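## Task

The cell is paused after an aborted run. Per the log, plate E01 at nest N1 had its lid moved to park LP3, plate E07 at N2 had its lid moved to LP4, and plate E10 at N3 had its lid moved to LP1; auto-recovery then returned the LP1 lid onto N3 before a watchdog halted it. Since the lids carry no markings, use the log alone to match lids to plates. Seat every plate's own lid fully on it, leave each plate at the nest it started in, then press CONTINUE. If what you observe disagrees with the log, press CALL instead, and every plate and lid must finish exactly where it began. Pressing RETRY, CONTINUE or SKIP fails the job if the gripper holds labware at that moment, or if any plate at a nest is not seated in it, or any lid there is not seated on a plate. Anything kept in place only by the robot does not count: release and move the arm away at the end (resting against the panel housing, the CALL key or the required key is still acceptable).

## Robot and tools

ROBOT. One arm with six revolute joints and a two-finger gripper, mounted on a table. Column order of joints: waist, shoulder, elbow, wrist pitch, wrist yaw, wrist roll. The base may be slightly tilted relative to the table.

SCENE FRAME. Origin on the tabletop right under the arm base; +z up; looking along +x, +y is to the left. The operator PANEL sits on the arm's left (+y side). Facing it, its keys from left to right are RETRY (white), CONTINUE (green), SKIP (yellow), CALL (blue). The first three are go keys: the job ends as soon as one goes down. After CALL the job ends when you stop acting. A key is pressed by pushing it until it latches. Deck labels mark nests (N) and lid parks (LP); their layout follows no fixed pattern, so read the labels in the images.

TOOL execute_actions. Argument actions is a list holding zero or one item. Empty list = LOOK: nothing new is commanded, the current state comes back with pictures. An item with rows = ACT: rows is a list of 1 to 15 rows, steps (1 to 15, default 15) is how many control steps at 1/30 s each; row k applies on step k and the last row repeats if rows run out. An item with only steps (up to 300) = WAIT: no command, returns once that many steps have passed since the previous result, reply time included. Optional pictures: true adds camera images to a non-empty call. A refused call sends nothing.

ROW FORMAT. One list of 7 plain numbers for the single arm: six absolute joint target angles in radians (same convention as the Joint positions line), then the gripper opening command. Stated joint ranges: waist -2.618 to 3.054, shoulder 0.000 to 3.142, elbow 0.000 to 3.142, wrist pitch -1.571 to 1.571, wrist yaw -1.571 to 1.571, wrist roll -2.094 to 2.094. True ends may differ by up to 0.036 rad either way. A target beyond an end by over 0.036 rad, and further out than the joint's last reported angle, gets the call refused; targets past the real end are clipped there, and the result then says joint sent to its limit (possibly about an earlier action). The opening is a scale value from -1 (closed) to +1 (fully open, pads 0.094 m apart); it is a target, not an offset.

MOTION LIMITS. Each step the command sent to a joint stays within a fixed lead of its measured angle: waist 0.202, shoulder 0.258, elbow 0.238, wrist pitch 0.573, wrist yaw and roll 0.522 rad. If the targets would move the gripper over 70 mm from where it is measured, all are pulled back toward the measured angles. So large moves need several calls. Between calls the arm keeps heading for the last row sent until it nearly stops or a step is HELD.

TIMING. Each ACT result is captured 6 steps before the action ends; those 6 steps run while you think, and the next action starts after them. An ACT needs at least 6 steps.

GRIPPING. grip_measured reports finger opening on the command scale; Joint positions gives it in metres. Readings may be off by about 1 mm for the whole scene. To hold something, command an opening below grip_measured: roughly 0.03 below is firm, less is lighter. Pad force tops out near 50-62 N, less for parts under about 2 mm thick.

RESULT LINES. Joint positions and Joint velocities: the six joints (rad, rad/s) then pad gap (m, m/s). Joint torques: total drive output per joint, offset, scaled and noisy, nonzero even in free air. HELD marks steps where your row was partly or wholly not sent. joint command not followed means the clearance check altered or blocked targets (mount blocks and posts count as arm). MOTOR HOT appears from 75 °C; OVER-TEMPERATURE FAULT means a stop (90 °C: 10 s halt; 100 °C: motors and gripper let go and the arm drops). Holding loads heats motors, even while you think, and some heat carries into the next scene.

TOOL zoom_image. camera is one of cam_head_left, cam_head_right, cam_high, cam_low (896x504) or cam_wrist (504x504); region is [x0, y0, x1, y1] in that camera's pixels, origin top-left, at most 504x504. It enlarges the latest full image.

TOOL finished_scene. scene is the scene number (1 or 2). Replying without a tool call ends everything.

AVOID. Knocking or placing anything off the table (ends the scene). Dropping lids or plates, slipping, slamming, hard impacts or very strong pushes. Pressing any go key too early, the wrong one, or while holding labware or with anything unseated.

Each tool is called after "Request:" as name([rows], argument=value, ...), one row to a line, values as JSON.

## Session

Request:
execute_actions(actions=[])

Scene clock: 0.00 s of 9600.00 s.
grip_measured=+1.000
Joint positions: [ 0.956  2.13   0.879 -0.283  0.761 -1.071  0.094]
Joint velocities: [-0.032 -0.007 -0.007 -0.022 -0.066 -0.095  0.   ]
Joint torques (N m, as the arm reports them, + toward a larger angle): no reading
Motor temperatures (°C, as the motors report them): [24 24 23 22 23 22]

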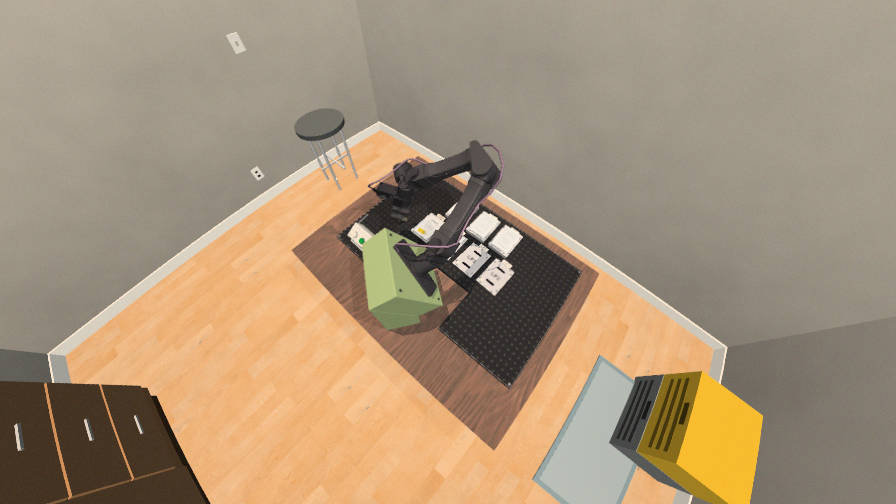

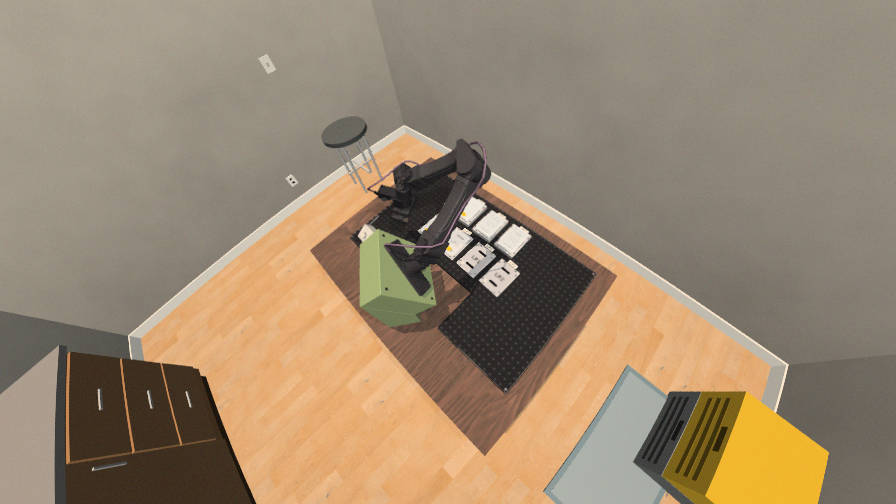

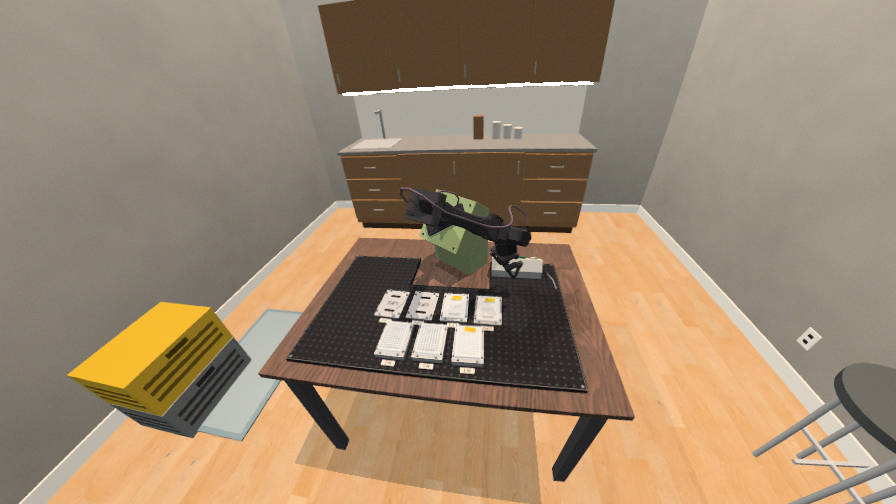

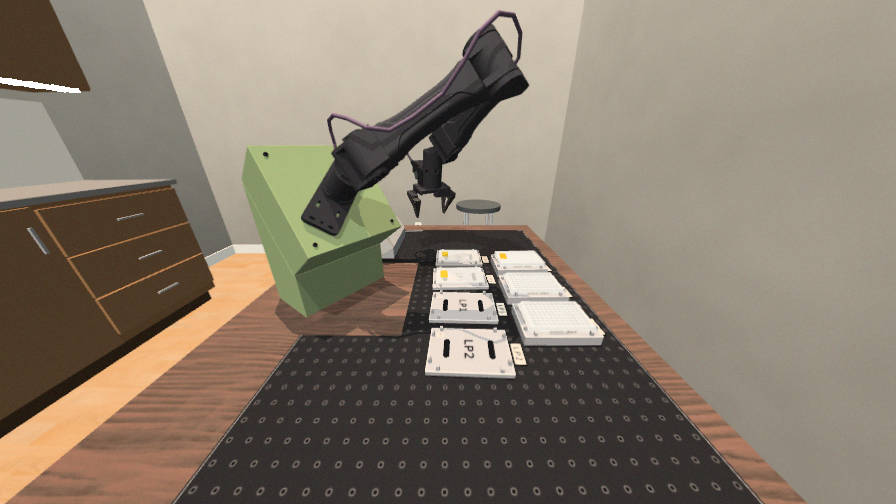

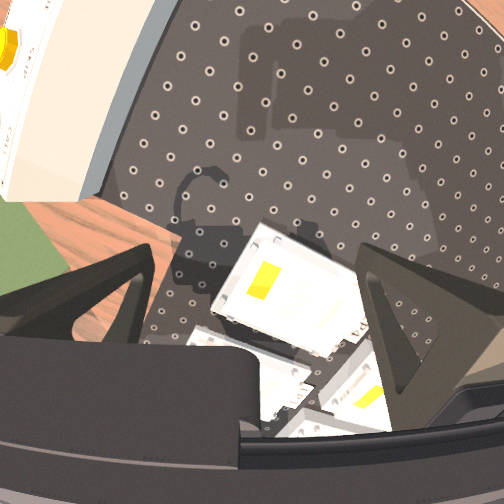

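Request:
zoom_image(camera="cam_high", region=[360, 240, 560, 385])

Request:
zoom_image(camera="cam_low", region=[380, 180, 620, 390])

Request:
zoom_image(camera="cam_head_left", region=[330, 170, 550, 310])

Region (360, 240, 560, 385) of cam_high's 896x504 image, scaled by 2.520, with more detail than that image has; it fills the top 365 rows of this view, and the rest is white.

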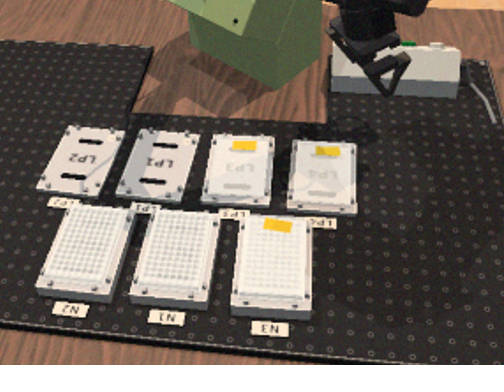

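Region (380, 180, 620, 390) of cam_low's 896x504 image, scaled by 2.100, with more detail than that image has; it fills the top 441 rows of this view, and the rest is white.

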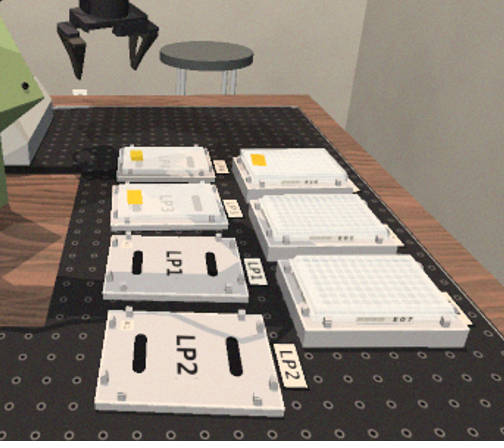

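Region (330, 170, 550, 310) of cam_head_left's 896x504 image, scaled by 2.291, with more detail than that image has; it fills the top 321 rows of this view, and the rest is white.

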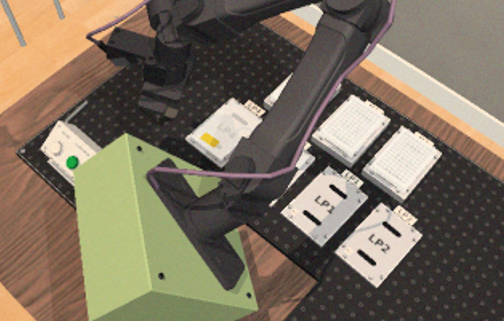

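Request:
zoom_image(camera="cam_low", region=[480, 240, 610, 350])

Request:
zoom_image(camera="cam_high", region=[365, 285, 515, 380])

Request:
zoom_image(camera="cam_low", region=[230, 110, 530, 320])

Request:
zoom_image(camera="cam_high", region=[390, 175, 560, 295])

Region (480, 240, 610, 350) of cam_low's 896x504 image, scaled by 3.877, with more detail than that image has; it fills the top 426 rows of this view, and the rest is white.

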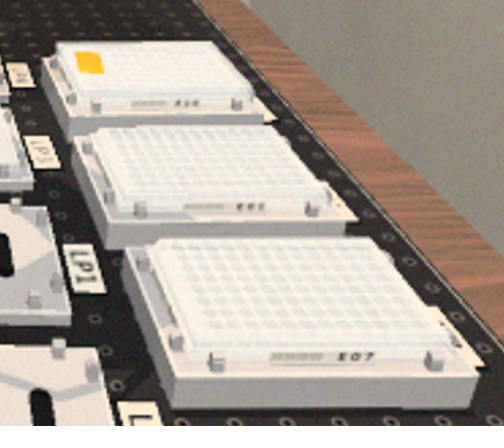

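Region (365, 285, 515, 380) of cam_high's 896x504 image, scaled by 3.360, with more detail than that image has; it fills the top 319 rows of this view, and the rest is white.

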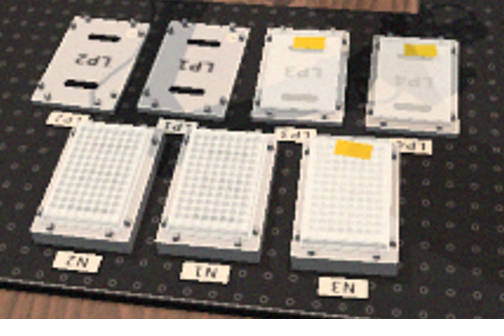

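Region (230, 110, 530, 320) of cam_low's 896x504 image, scaled by 1.680, with more detail than that image has; it fills the top 353 rows of this view, and the rest is white.

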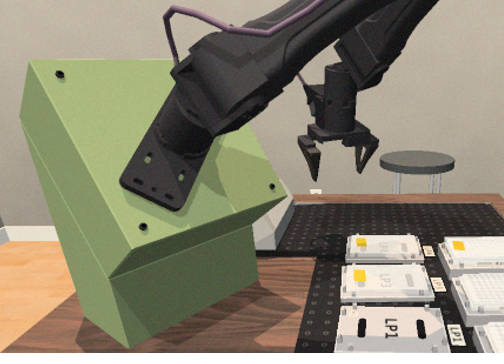

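Region (390, 175, 560, 295) of cam_high's 896x504 image, scaled by 2.965, with more detail than that image has; it fills the top 356 rows of this view, and the rest is white.

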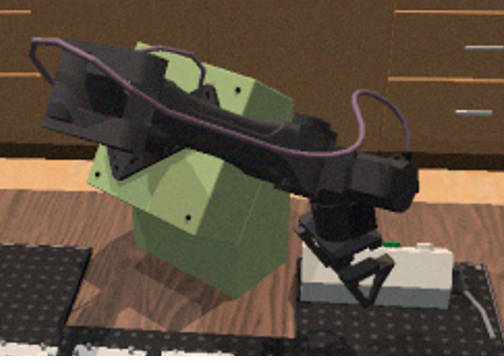

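Request:
execute_actions([
  {"rows":[[0.2,1.317,0.551,-0.196,0.773,-1.07,1]]},
])

Request:
execute_actions([
  {"steps":60},
], pictures=true)

Scene clock: 3.70 s of 9600.00 s.
grip_measured=+1.000
Joint positions: [ 0.439  1.541  0.572 -0.222  0.765 -1.071  0.094]
Joint velocities: [-1.98  -2.181  0.012  0.212 -0.022  0.007  0.   ]
Joint torques (N m, as the arm reports them, + toward a larger angle): [ 5.58 -6.63 -0.37  0.16  0.04  0.03]
Motor temperatures (°C, as the motors report them): [25 24 24 22 23 22]
Steps of this call (steps 1 to 90: nothing new was sent; then 0.40 s passed at rest; steps 91 to 99: the first 9 steps of this action). Readings (joint positions):
91: [0.942 2.108 0.852 -0.253 0.754 -1.071]
92: [0.911 2.057 0.798 -0.228 0.748 -1.071]
94: [0.802 1.922 0.686 -0.217 0.752 -1.071]
98: [0.510 1.617 0.573 -0.224 0.763 -1.071]
99: the state above

Scene clock: 5.70 s of 9600.00 s.
grip_measured=+1.000
Joint positions: [ 0.187  1.309  0.572 -0.183  0.788 -1.071  0.094]
Joint velocities: [-0.007  0.002 -0.007  0.051  0.037  0.007  0.   ]
Joint torques (N m, as the arm reports them, + toward a larger angle): [ 4.1  -4.85 -0.1   0.17 -0.08  0.01]
Motor temperatures (°C, as the motors report them): [25 24 24 22 23 22]
Kept back: nothing.
Steps of this call (steps 1 to 6: the last 6 steps of your previous action; steps 7 to 30: the robot went on to your last target; steps 31 to 60: nothing new was sent). Readings (joint positions):
1: [0.369 1.466 0.572 -0.211 0.766 -1.071]
2: [0.300 1.400 0.572 -0.198 0.769 -1.071]
4: [0.206 1.321 0.572 -0.174 0.787 -1.071]
8: [0.187 1.309 0.572 -0.179 0.790 -1.071]
60: the state above
The arm was judged still, so your last target was given up. Only a new action makes it travel on or press farther. Fingers that are still opening or closing keep moving.

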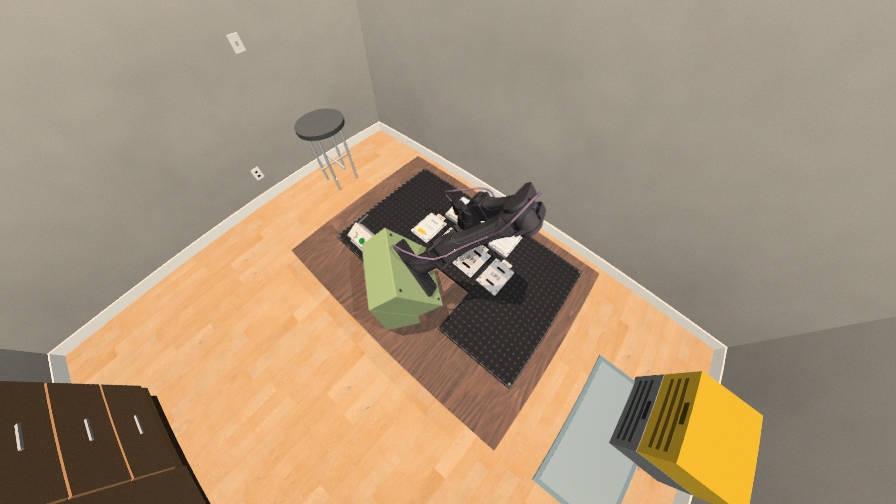

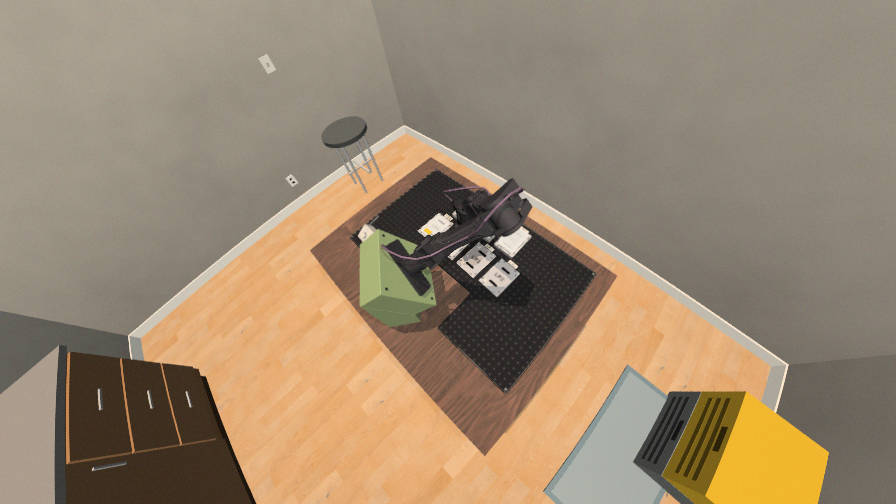

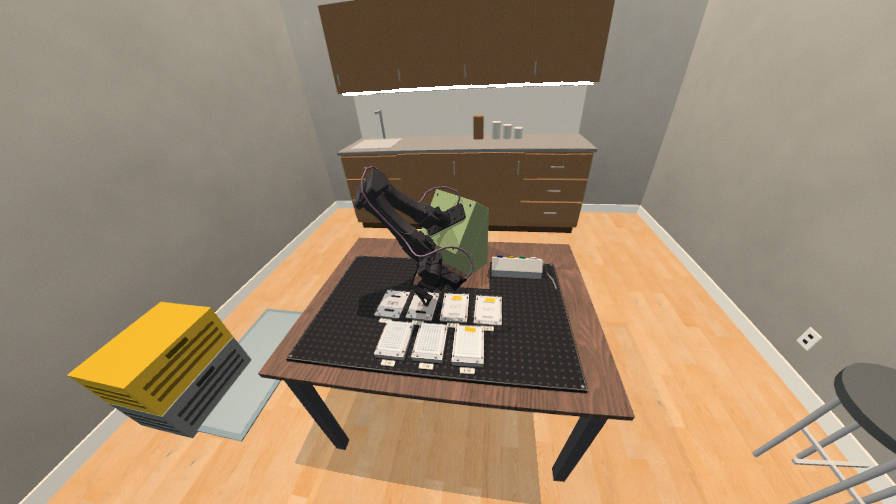

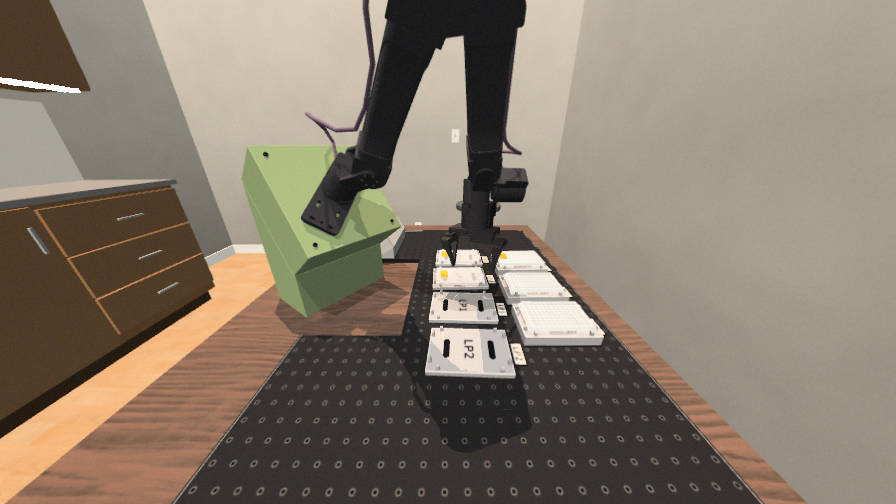

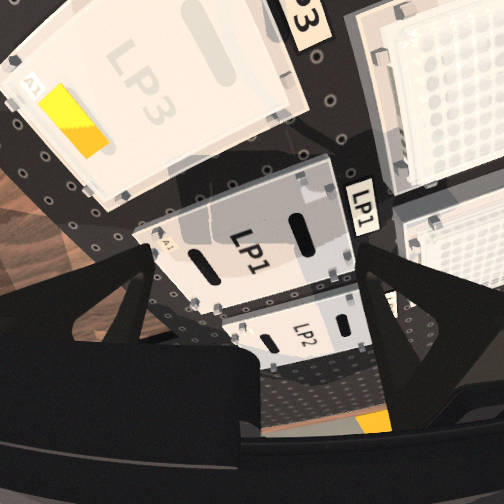

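Request:
execute_actions([
  {"rows":[[0.2,1.317,0.551,-0.196,0.773,0.15,1]]},
])

Request:
execute_actions([
  {"steps":30},
], pictures=true)

Request:
zoom_image(camera="cam_high", region=[380, 220, 520, 330])

Request:
zoom_image(camera="cam_low", region=[410, 150, 550, 300])

Scene clock: 6.37 s of 9600.00 s.
grip_measured=+1.000
Joint positions: [ 0.187  1.309  0.572 -0.188  0.785 -0.221  0.094]
Joint velocities: [ 0.002  0.002 -0.027 -0.051 -0.022  2.454  0.   ]
Joint torques (N m, as the arm reports them, + toward a larger angle): [ 4.08 -4.85 -0.12  0.2  -0.04  0.02]
Motor temperatures (°C, as the motors report them): [25 24 24 22 23 22]
Steps of this call (steps 1 to 11: nothing new was sent; steps 12 to 20: the first 9 steps of this action). Readings (joint positions):
12: [0.187 1.309 0.572 -0.186 0.787 -0.997]
13: [0.187 1.309 0.572 -0.187 0.787 -0.898]
15: [0.187 1.309 0.572 -0.187 0.786 -0.702]
19: [0.187 1.309 0.572 -0.188 0.785 -0.310]
20: the state above

Scene clock: 7.37 s of 9600.00 s.
grip_measured=+1.000
Joint positions: [ 0.187  1.309  0.572 -0.188  0.78   0.142  0.094]
Joint velocities: [ 0.002 -0.007  0.002 -0.051 -0.022 -0.051  0.   ]
Joint torques (N m, as the arm reports them, + toward a larger angle): [ 4.1  -4.87 -0.1   0.2   0.    0.09]
Motor temperatures (°C, as the motors report them): [25 25 24 22 23 22]
Kept back: nothing.
Steps of this call (steps 1 to 6: the last 6 steps of your previous action; steps 7 to 30: the robot went on to your last target). Readings (joint positions):
1: [0.187 1.309 0.572 -0.188 0.785 -0.147]
2: [0.187 1.309 0.572 -0.188 0.784 -0.089]
4: [0.187 1.309 0.572 -0.188 0.783 -0.005]
8: [0.187 1.309 0.572 -0.188 0.782 0.083]
30: the state above

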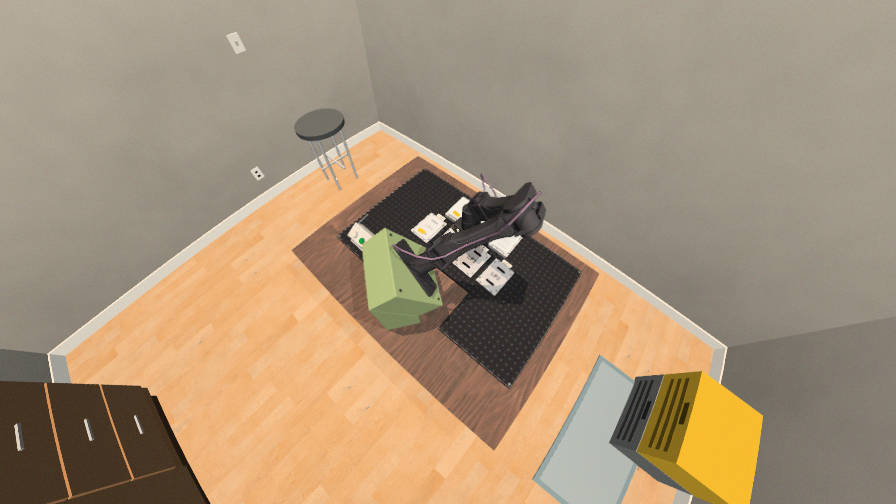

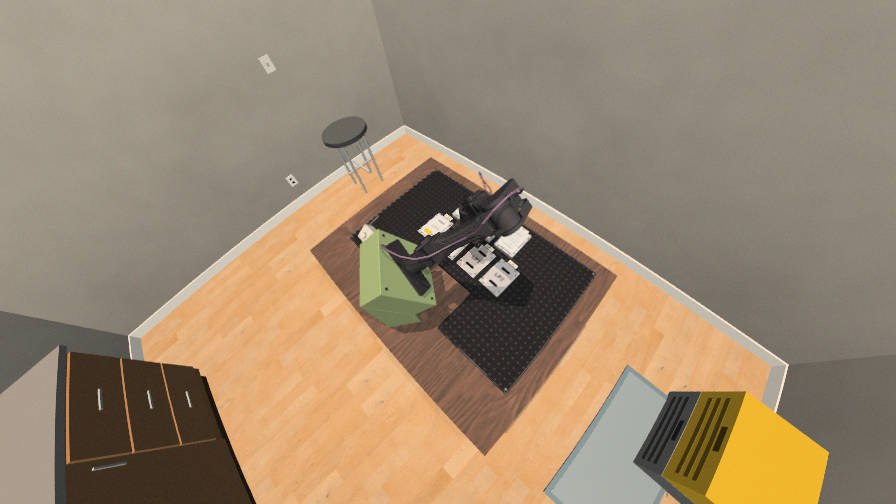

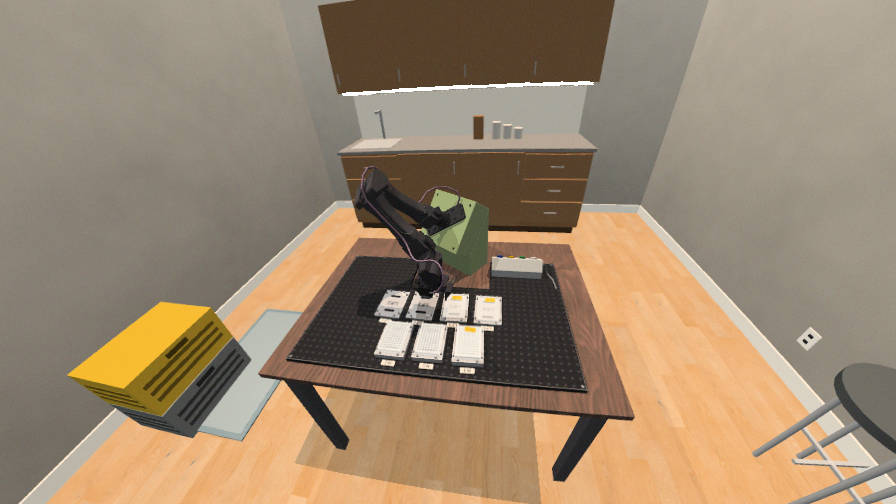

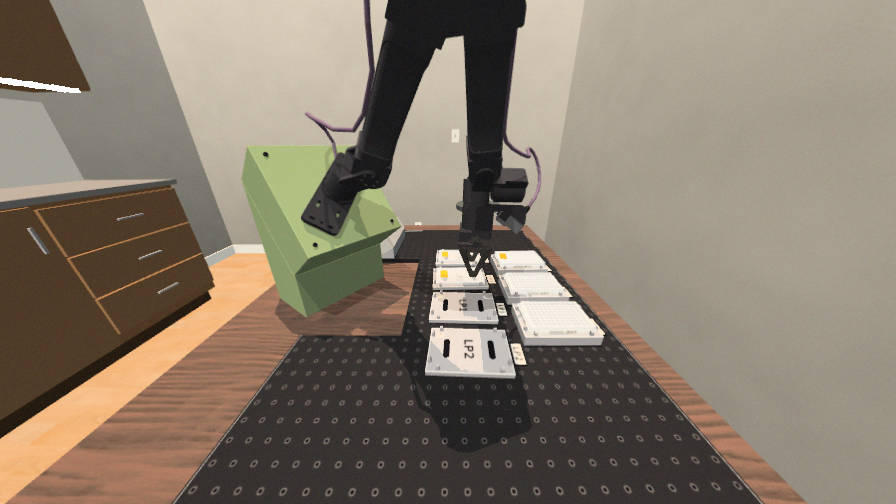

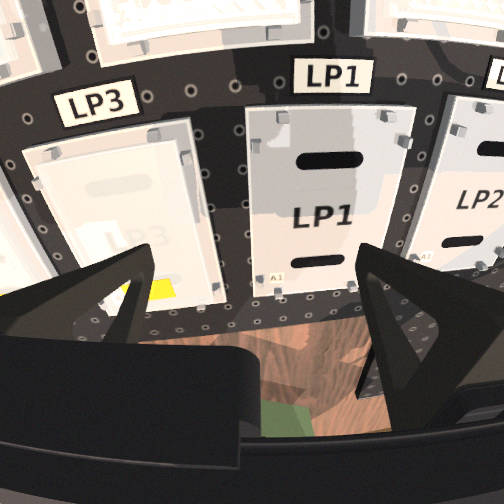

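Region (380, 220, 520, 330) of cam_high's 896x504 image, scaled by 3.600, with more detail than that image has; it fills the top 396 rows of this view, and the rest is white.

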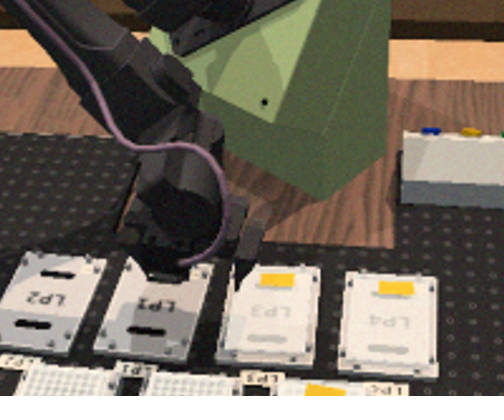

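Region (410, 150, 550, 300) of cam_low's 896x504 image, scaled by 3.360, with more detail than that image has; it fills the left 470 columns of this view, and the rest is white.

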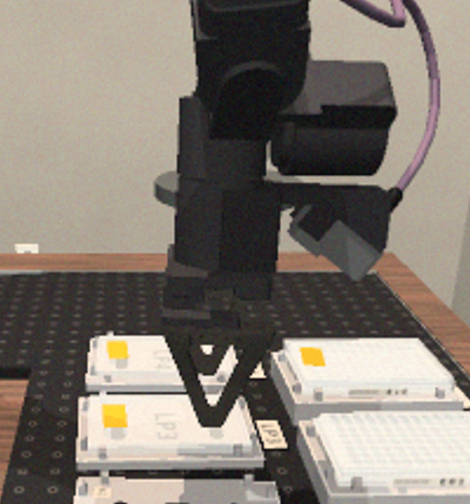

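Request:
execute_actions([
  {"rows":[[0.504,1.542,0.554,-0.282,0.909,0.59,1]]},
])

Request:
execute_actions([
  {"steps":25},
], pictures=true)

Request:
zoom_image(camera="cam_low", region=[410, 150, 550, 300])

Request:
zoom_image(camera="cam_high", region=[380, 220, 520, 330])

Scene clock: 9.80 s of 9600.00 s.
grip_measured=+1.000
Joint positions: [ 0.503  1.547  0.565 -0.263  0.871  0.518  0.094]
Joint velocities: [-0.002  0.012 -0.012 -0.022  0.154  0.491  0.   ]
Joint torques (N m, as the arm reports them, + toward a larger angle): [ 4.72 -4.91  0.5   0.08  0.1   0.07]
Motor temperatures (°C, as the motors report them): [25 25 23 22 23 22]
Steps of this call (steps 1 to 15: the robot went on to your last target; steps 16 to 64: nothing new was sent; steps 65 to 73: the first 9 steps of this action). Readings (joint positions):
65: [0.210 1.333 0.573 -0.193 0.811 0.207]
66: [0.262 1.382 0.576 -0.192 0.843 0.284]
68: [0.393 1.492 0.576 -0.214 0.858 0.392]
72: [0.503 1.547 0.565 -0.261 0.864 0.502]
73: the state above

Scene clock: 10.63 s of 9600.00 s.
grip_measured=+1.000
Joint positions: [ 0.503  1.547  0.565 -0.272  0.895  0.582  0.094]
Joint velocities: [-0.002 -0.002  0.002 -0.051  0.022 -0.007  0.   ]
Joint torques (N m, as the arm reports them, + toward a larger angle): [ 4.66 -4.86  0.46  0.11  0.17  0.09]
Motor temperatures (°C, as the motors report them): [25 25 23 22 23 22]
Kept back: nothing.
Steps of this call (steps 1 to 6: the last 6 steps of your previous action; steps 7 to 25: the robot went on to your last target). Readings (joint positions):
1: [0.503 1.547 0.565 -0.265 0.876 0.531]
2: [0.503 1.547 0.565 -0.266 0.880 0.541]
4: [0.503 1.547 0.565 -0.268 0.886 0.556]
8: [0.503 1.547 0.565 -0.271 0.892 0.572]
25: the state above

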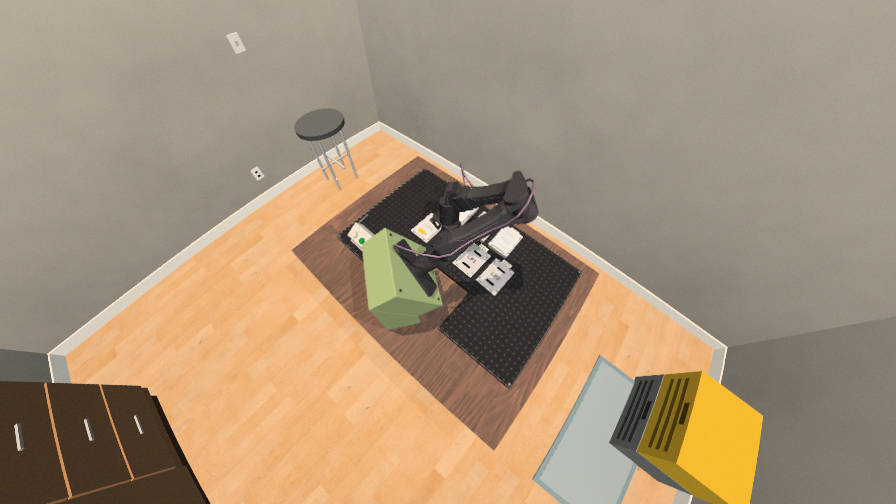

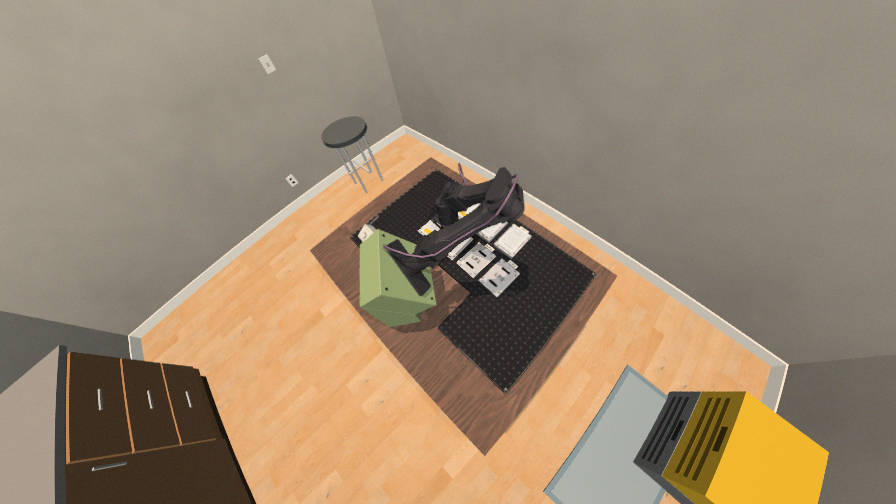

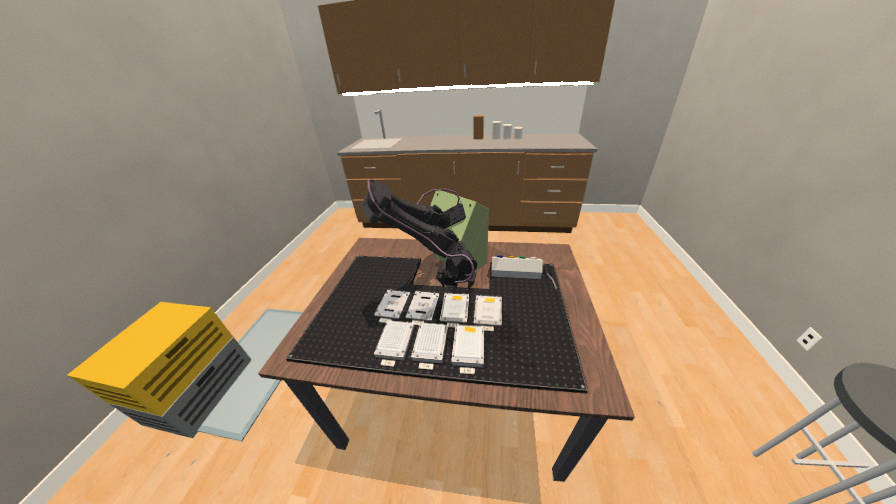

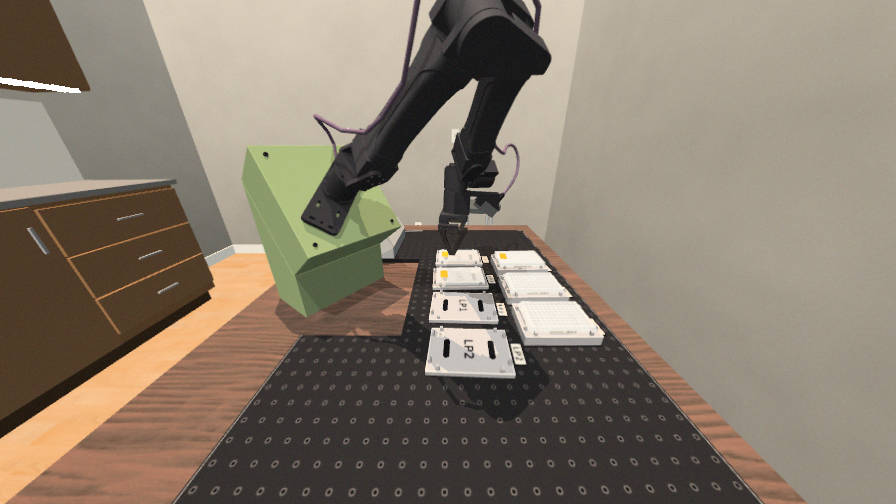

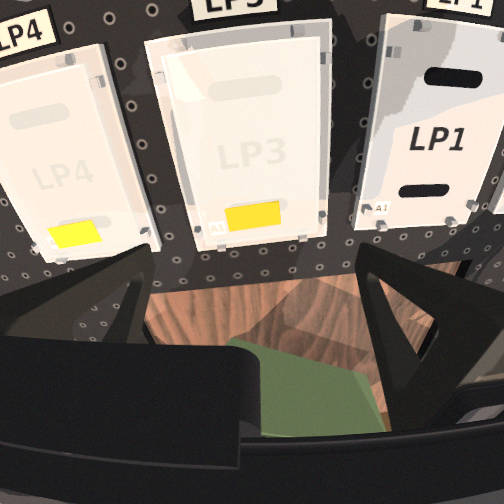

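Region (410, 150, 550, 300) of cam_low's 896x504 image, scaled by 3.360, with more detail than that image has; it fills the left 470 columns of this view, and the rest is white.

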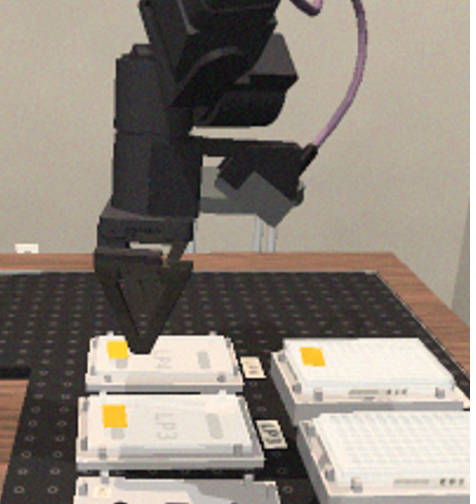

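Region (380, 220, 520, 330) of cam_high's 896x504 image, scaled by 3.600, with more detail than that image has; it fills the top 396 rows of this view, and the rest is white.

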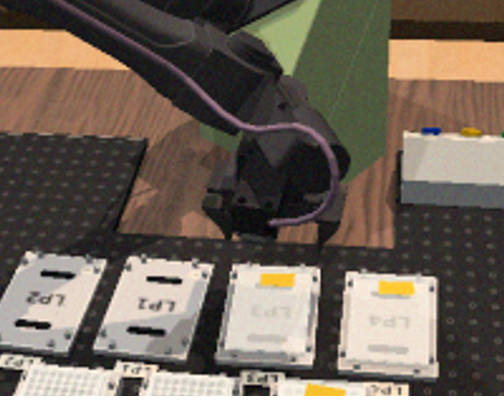

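Request:
execute_actions([
  {"rows":[[0.355,1.414,0.422,0.1,0.70,0.25,1]]},
])

Request:
execute_actions([
  {"steps":25},
], pictures=true)

Request:
zoom_image(camera="cam_low", region=[410, 150, 550, 300])

Request:
zoom_image(camera="cam_high", region=[380, 220, 520, 330])

Scene clock: 12.20 s of 9600.00 s.
grip_measured=+1.000
Joint positions: [0.349 1.432 0.441 0.037 0.736 0.304 0.094]
Joint velocities: [-0.017  0.017 -0.012  0.447 -0.212 -0.344  0.   ]
Joint torques (N m, as the arm reports them, + toward a larger angle): [ 4.18 -6.2  -0.54  0.34 -0.08 -0.06]
Motor temperatures (°C, as the motors report them): [25 25 23 22 23 22]
Steps of this call (steps 1 to 15: the robot went on to your last target; steps 16 to 38: nothing new was sent; steps 39 to 47: the first 9 steps of this action). Readings (joint positions):
39: [0.485 1.532 0.544 -0.217 0.864 0.533]
40: [0.445 1.499 0.507 -0.146 0.824 0.477]
42: [0.371 1.446 0.457 -0.066 0.787 0.399]
46: [0.349 1.432 0.441 0.021 0.743 0.316]
47: the state above

Scene clock: 13.03 s of 9600.00 s.
grip_measured=+1.000
Joint positions: [0.349 1.432 0.441 0.091 0.709 0.258 0.094]
Joint velocities: [-0.007  0.002 -0.017  0.022 -0.051 -0.007  0.   ]
Joint torques (N m, as the arm reports them, + toward a larger angle): [ 4.24 -6.27 -0.49  0.49 -0.13 -0.1 ]
Motor temperatures (°C, as the motors report them): [25 25 23 22 23 22]
Kept back: nothing.
Steps of this call (steps 1 to 6: the last 6 steps of your previous action; steps 7 to 25: the robot went on to your last target). Readings (joint positions):
1: [0.349 1.432 0.441 0.049 0.730 0.295]
2: [0.349 1.432 0.441 0.058 0.726 0.287]
4: [0.349 1.432 0.441 0.071 0.719 0.277]
8: [0.349 1.432 0.441 0.083 0.712 0.266]
25: the state above

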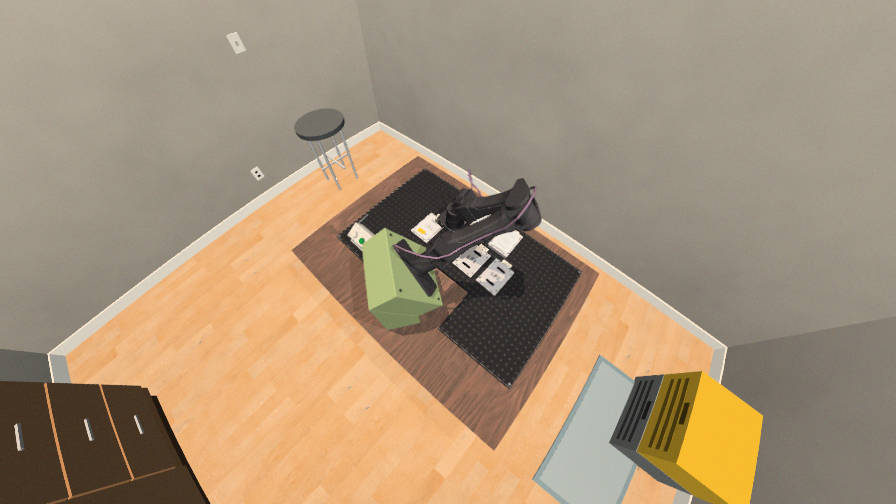

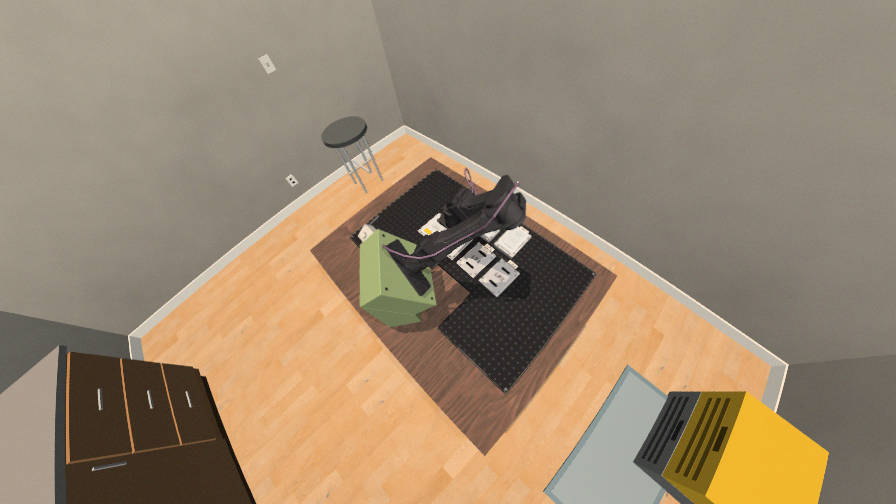

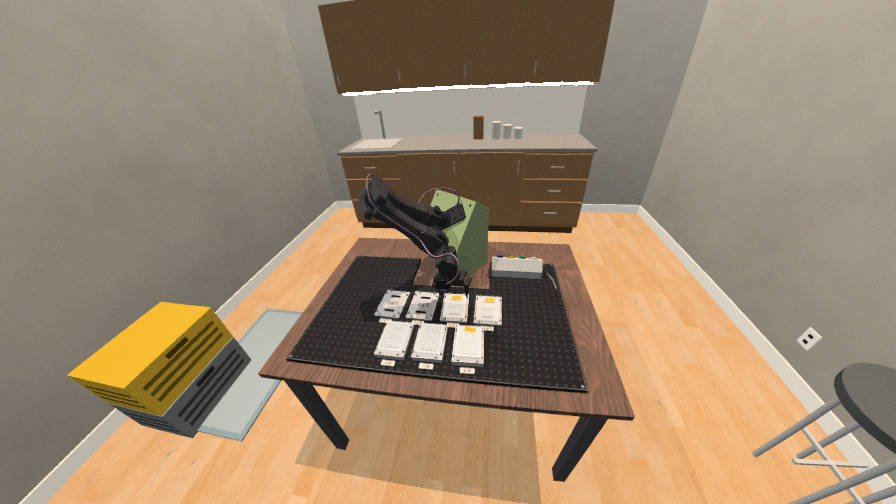

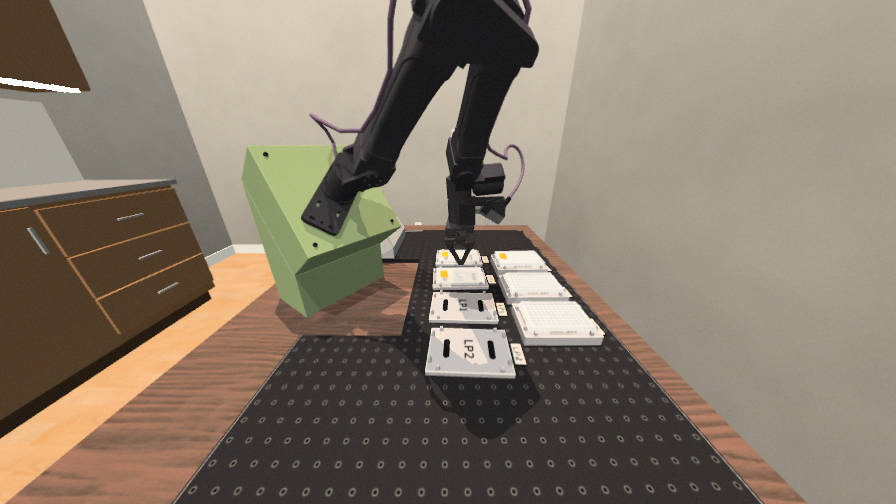

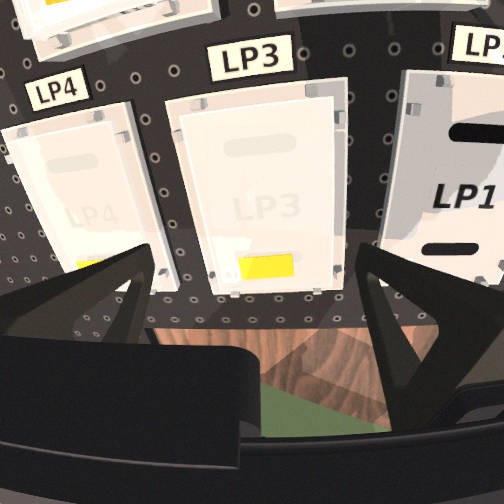

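Region (410, 150, 550, 300) of cam_low's 896x504 image, scaled by 3.360, with more detail than that image has; it fills the left 470 columns of this view, and the rest is white.

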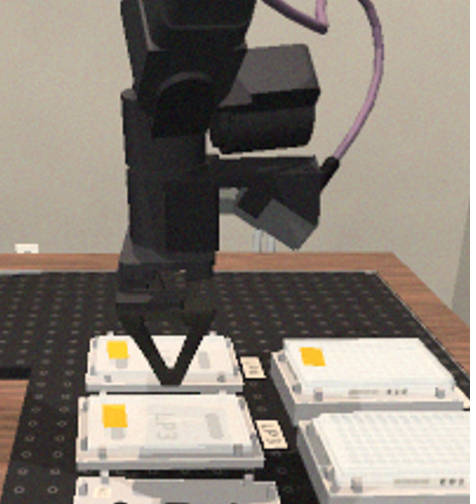

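Region (380, 220, 520, 330) of cam_high's 896x504 image, scaled by 3.600, with more detail than that image has; it fills the top 396 rows of this view, and the rest is white.

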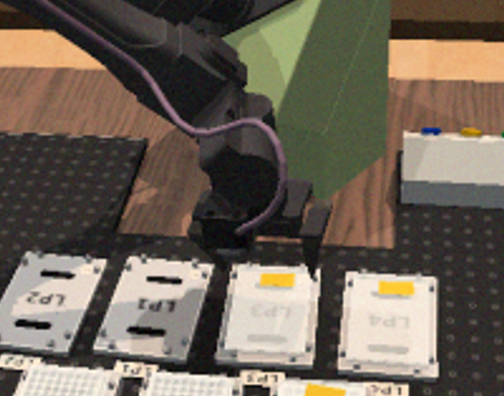

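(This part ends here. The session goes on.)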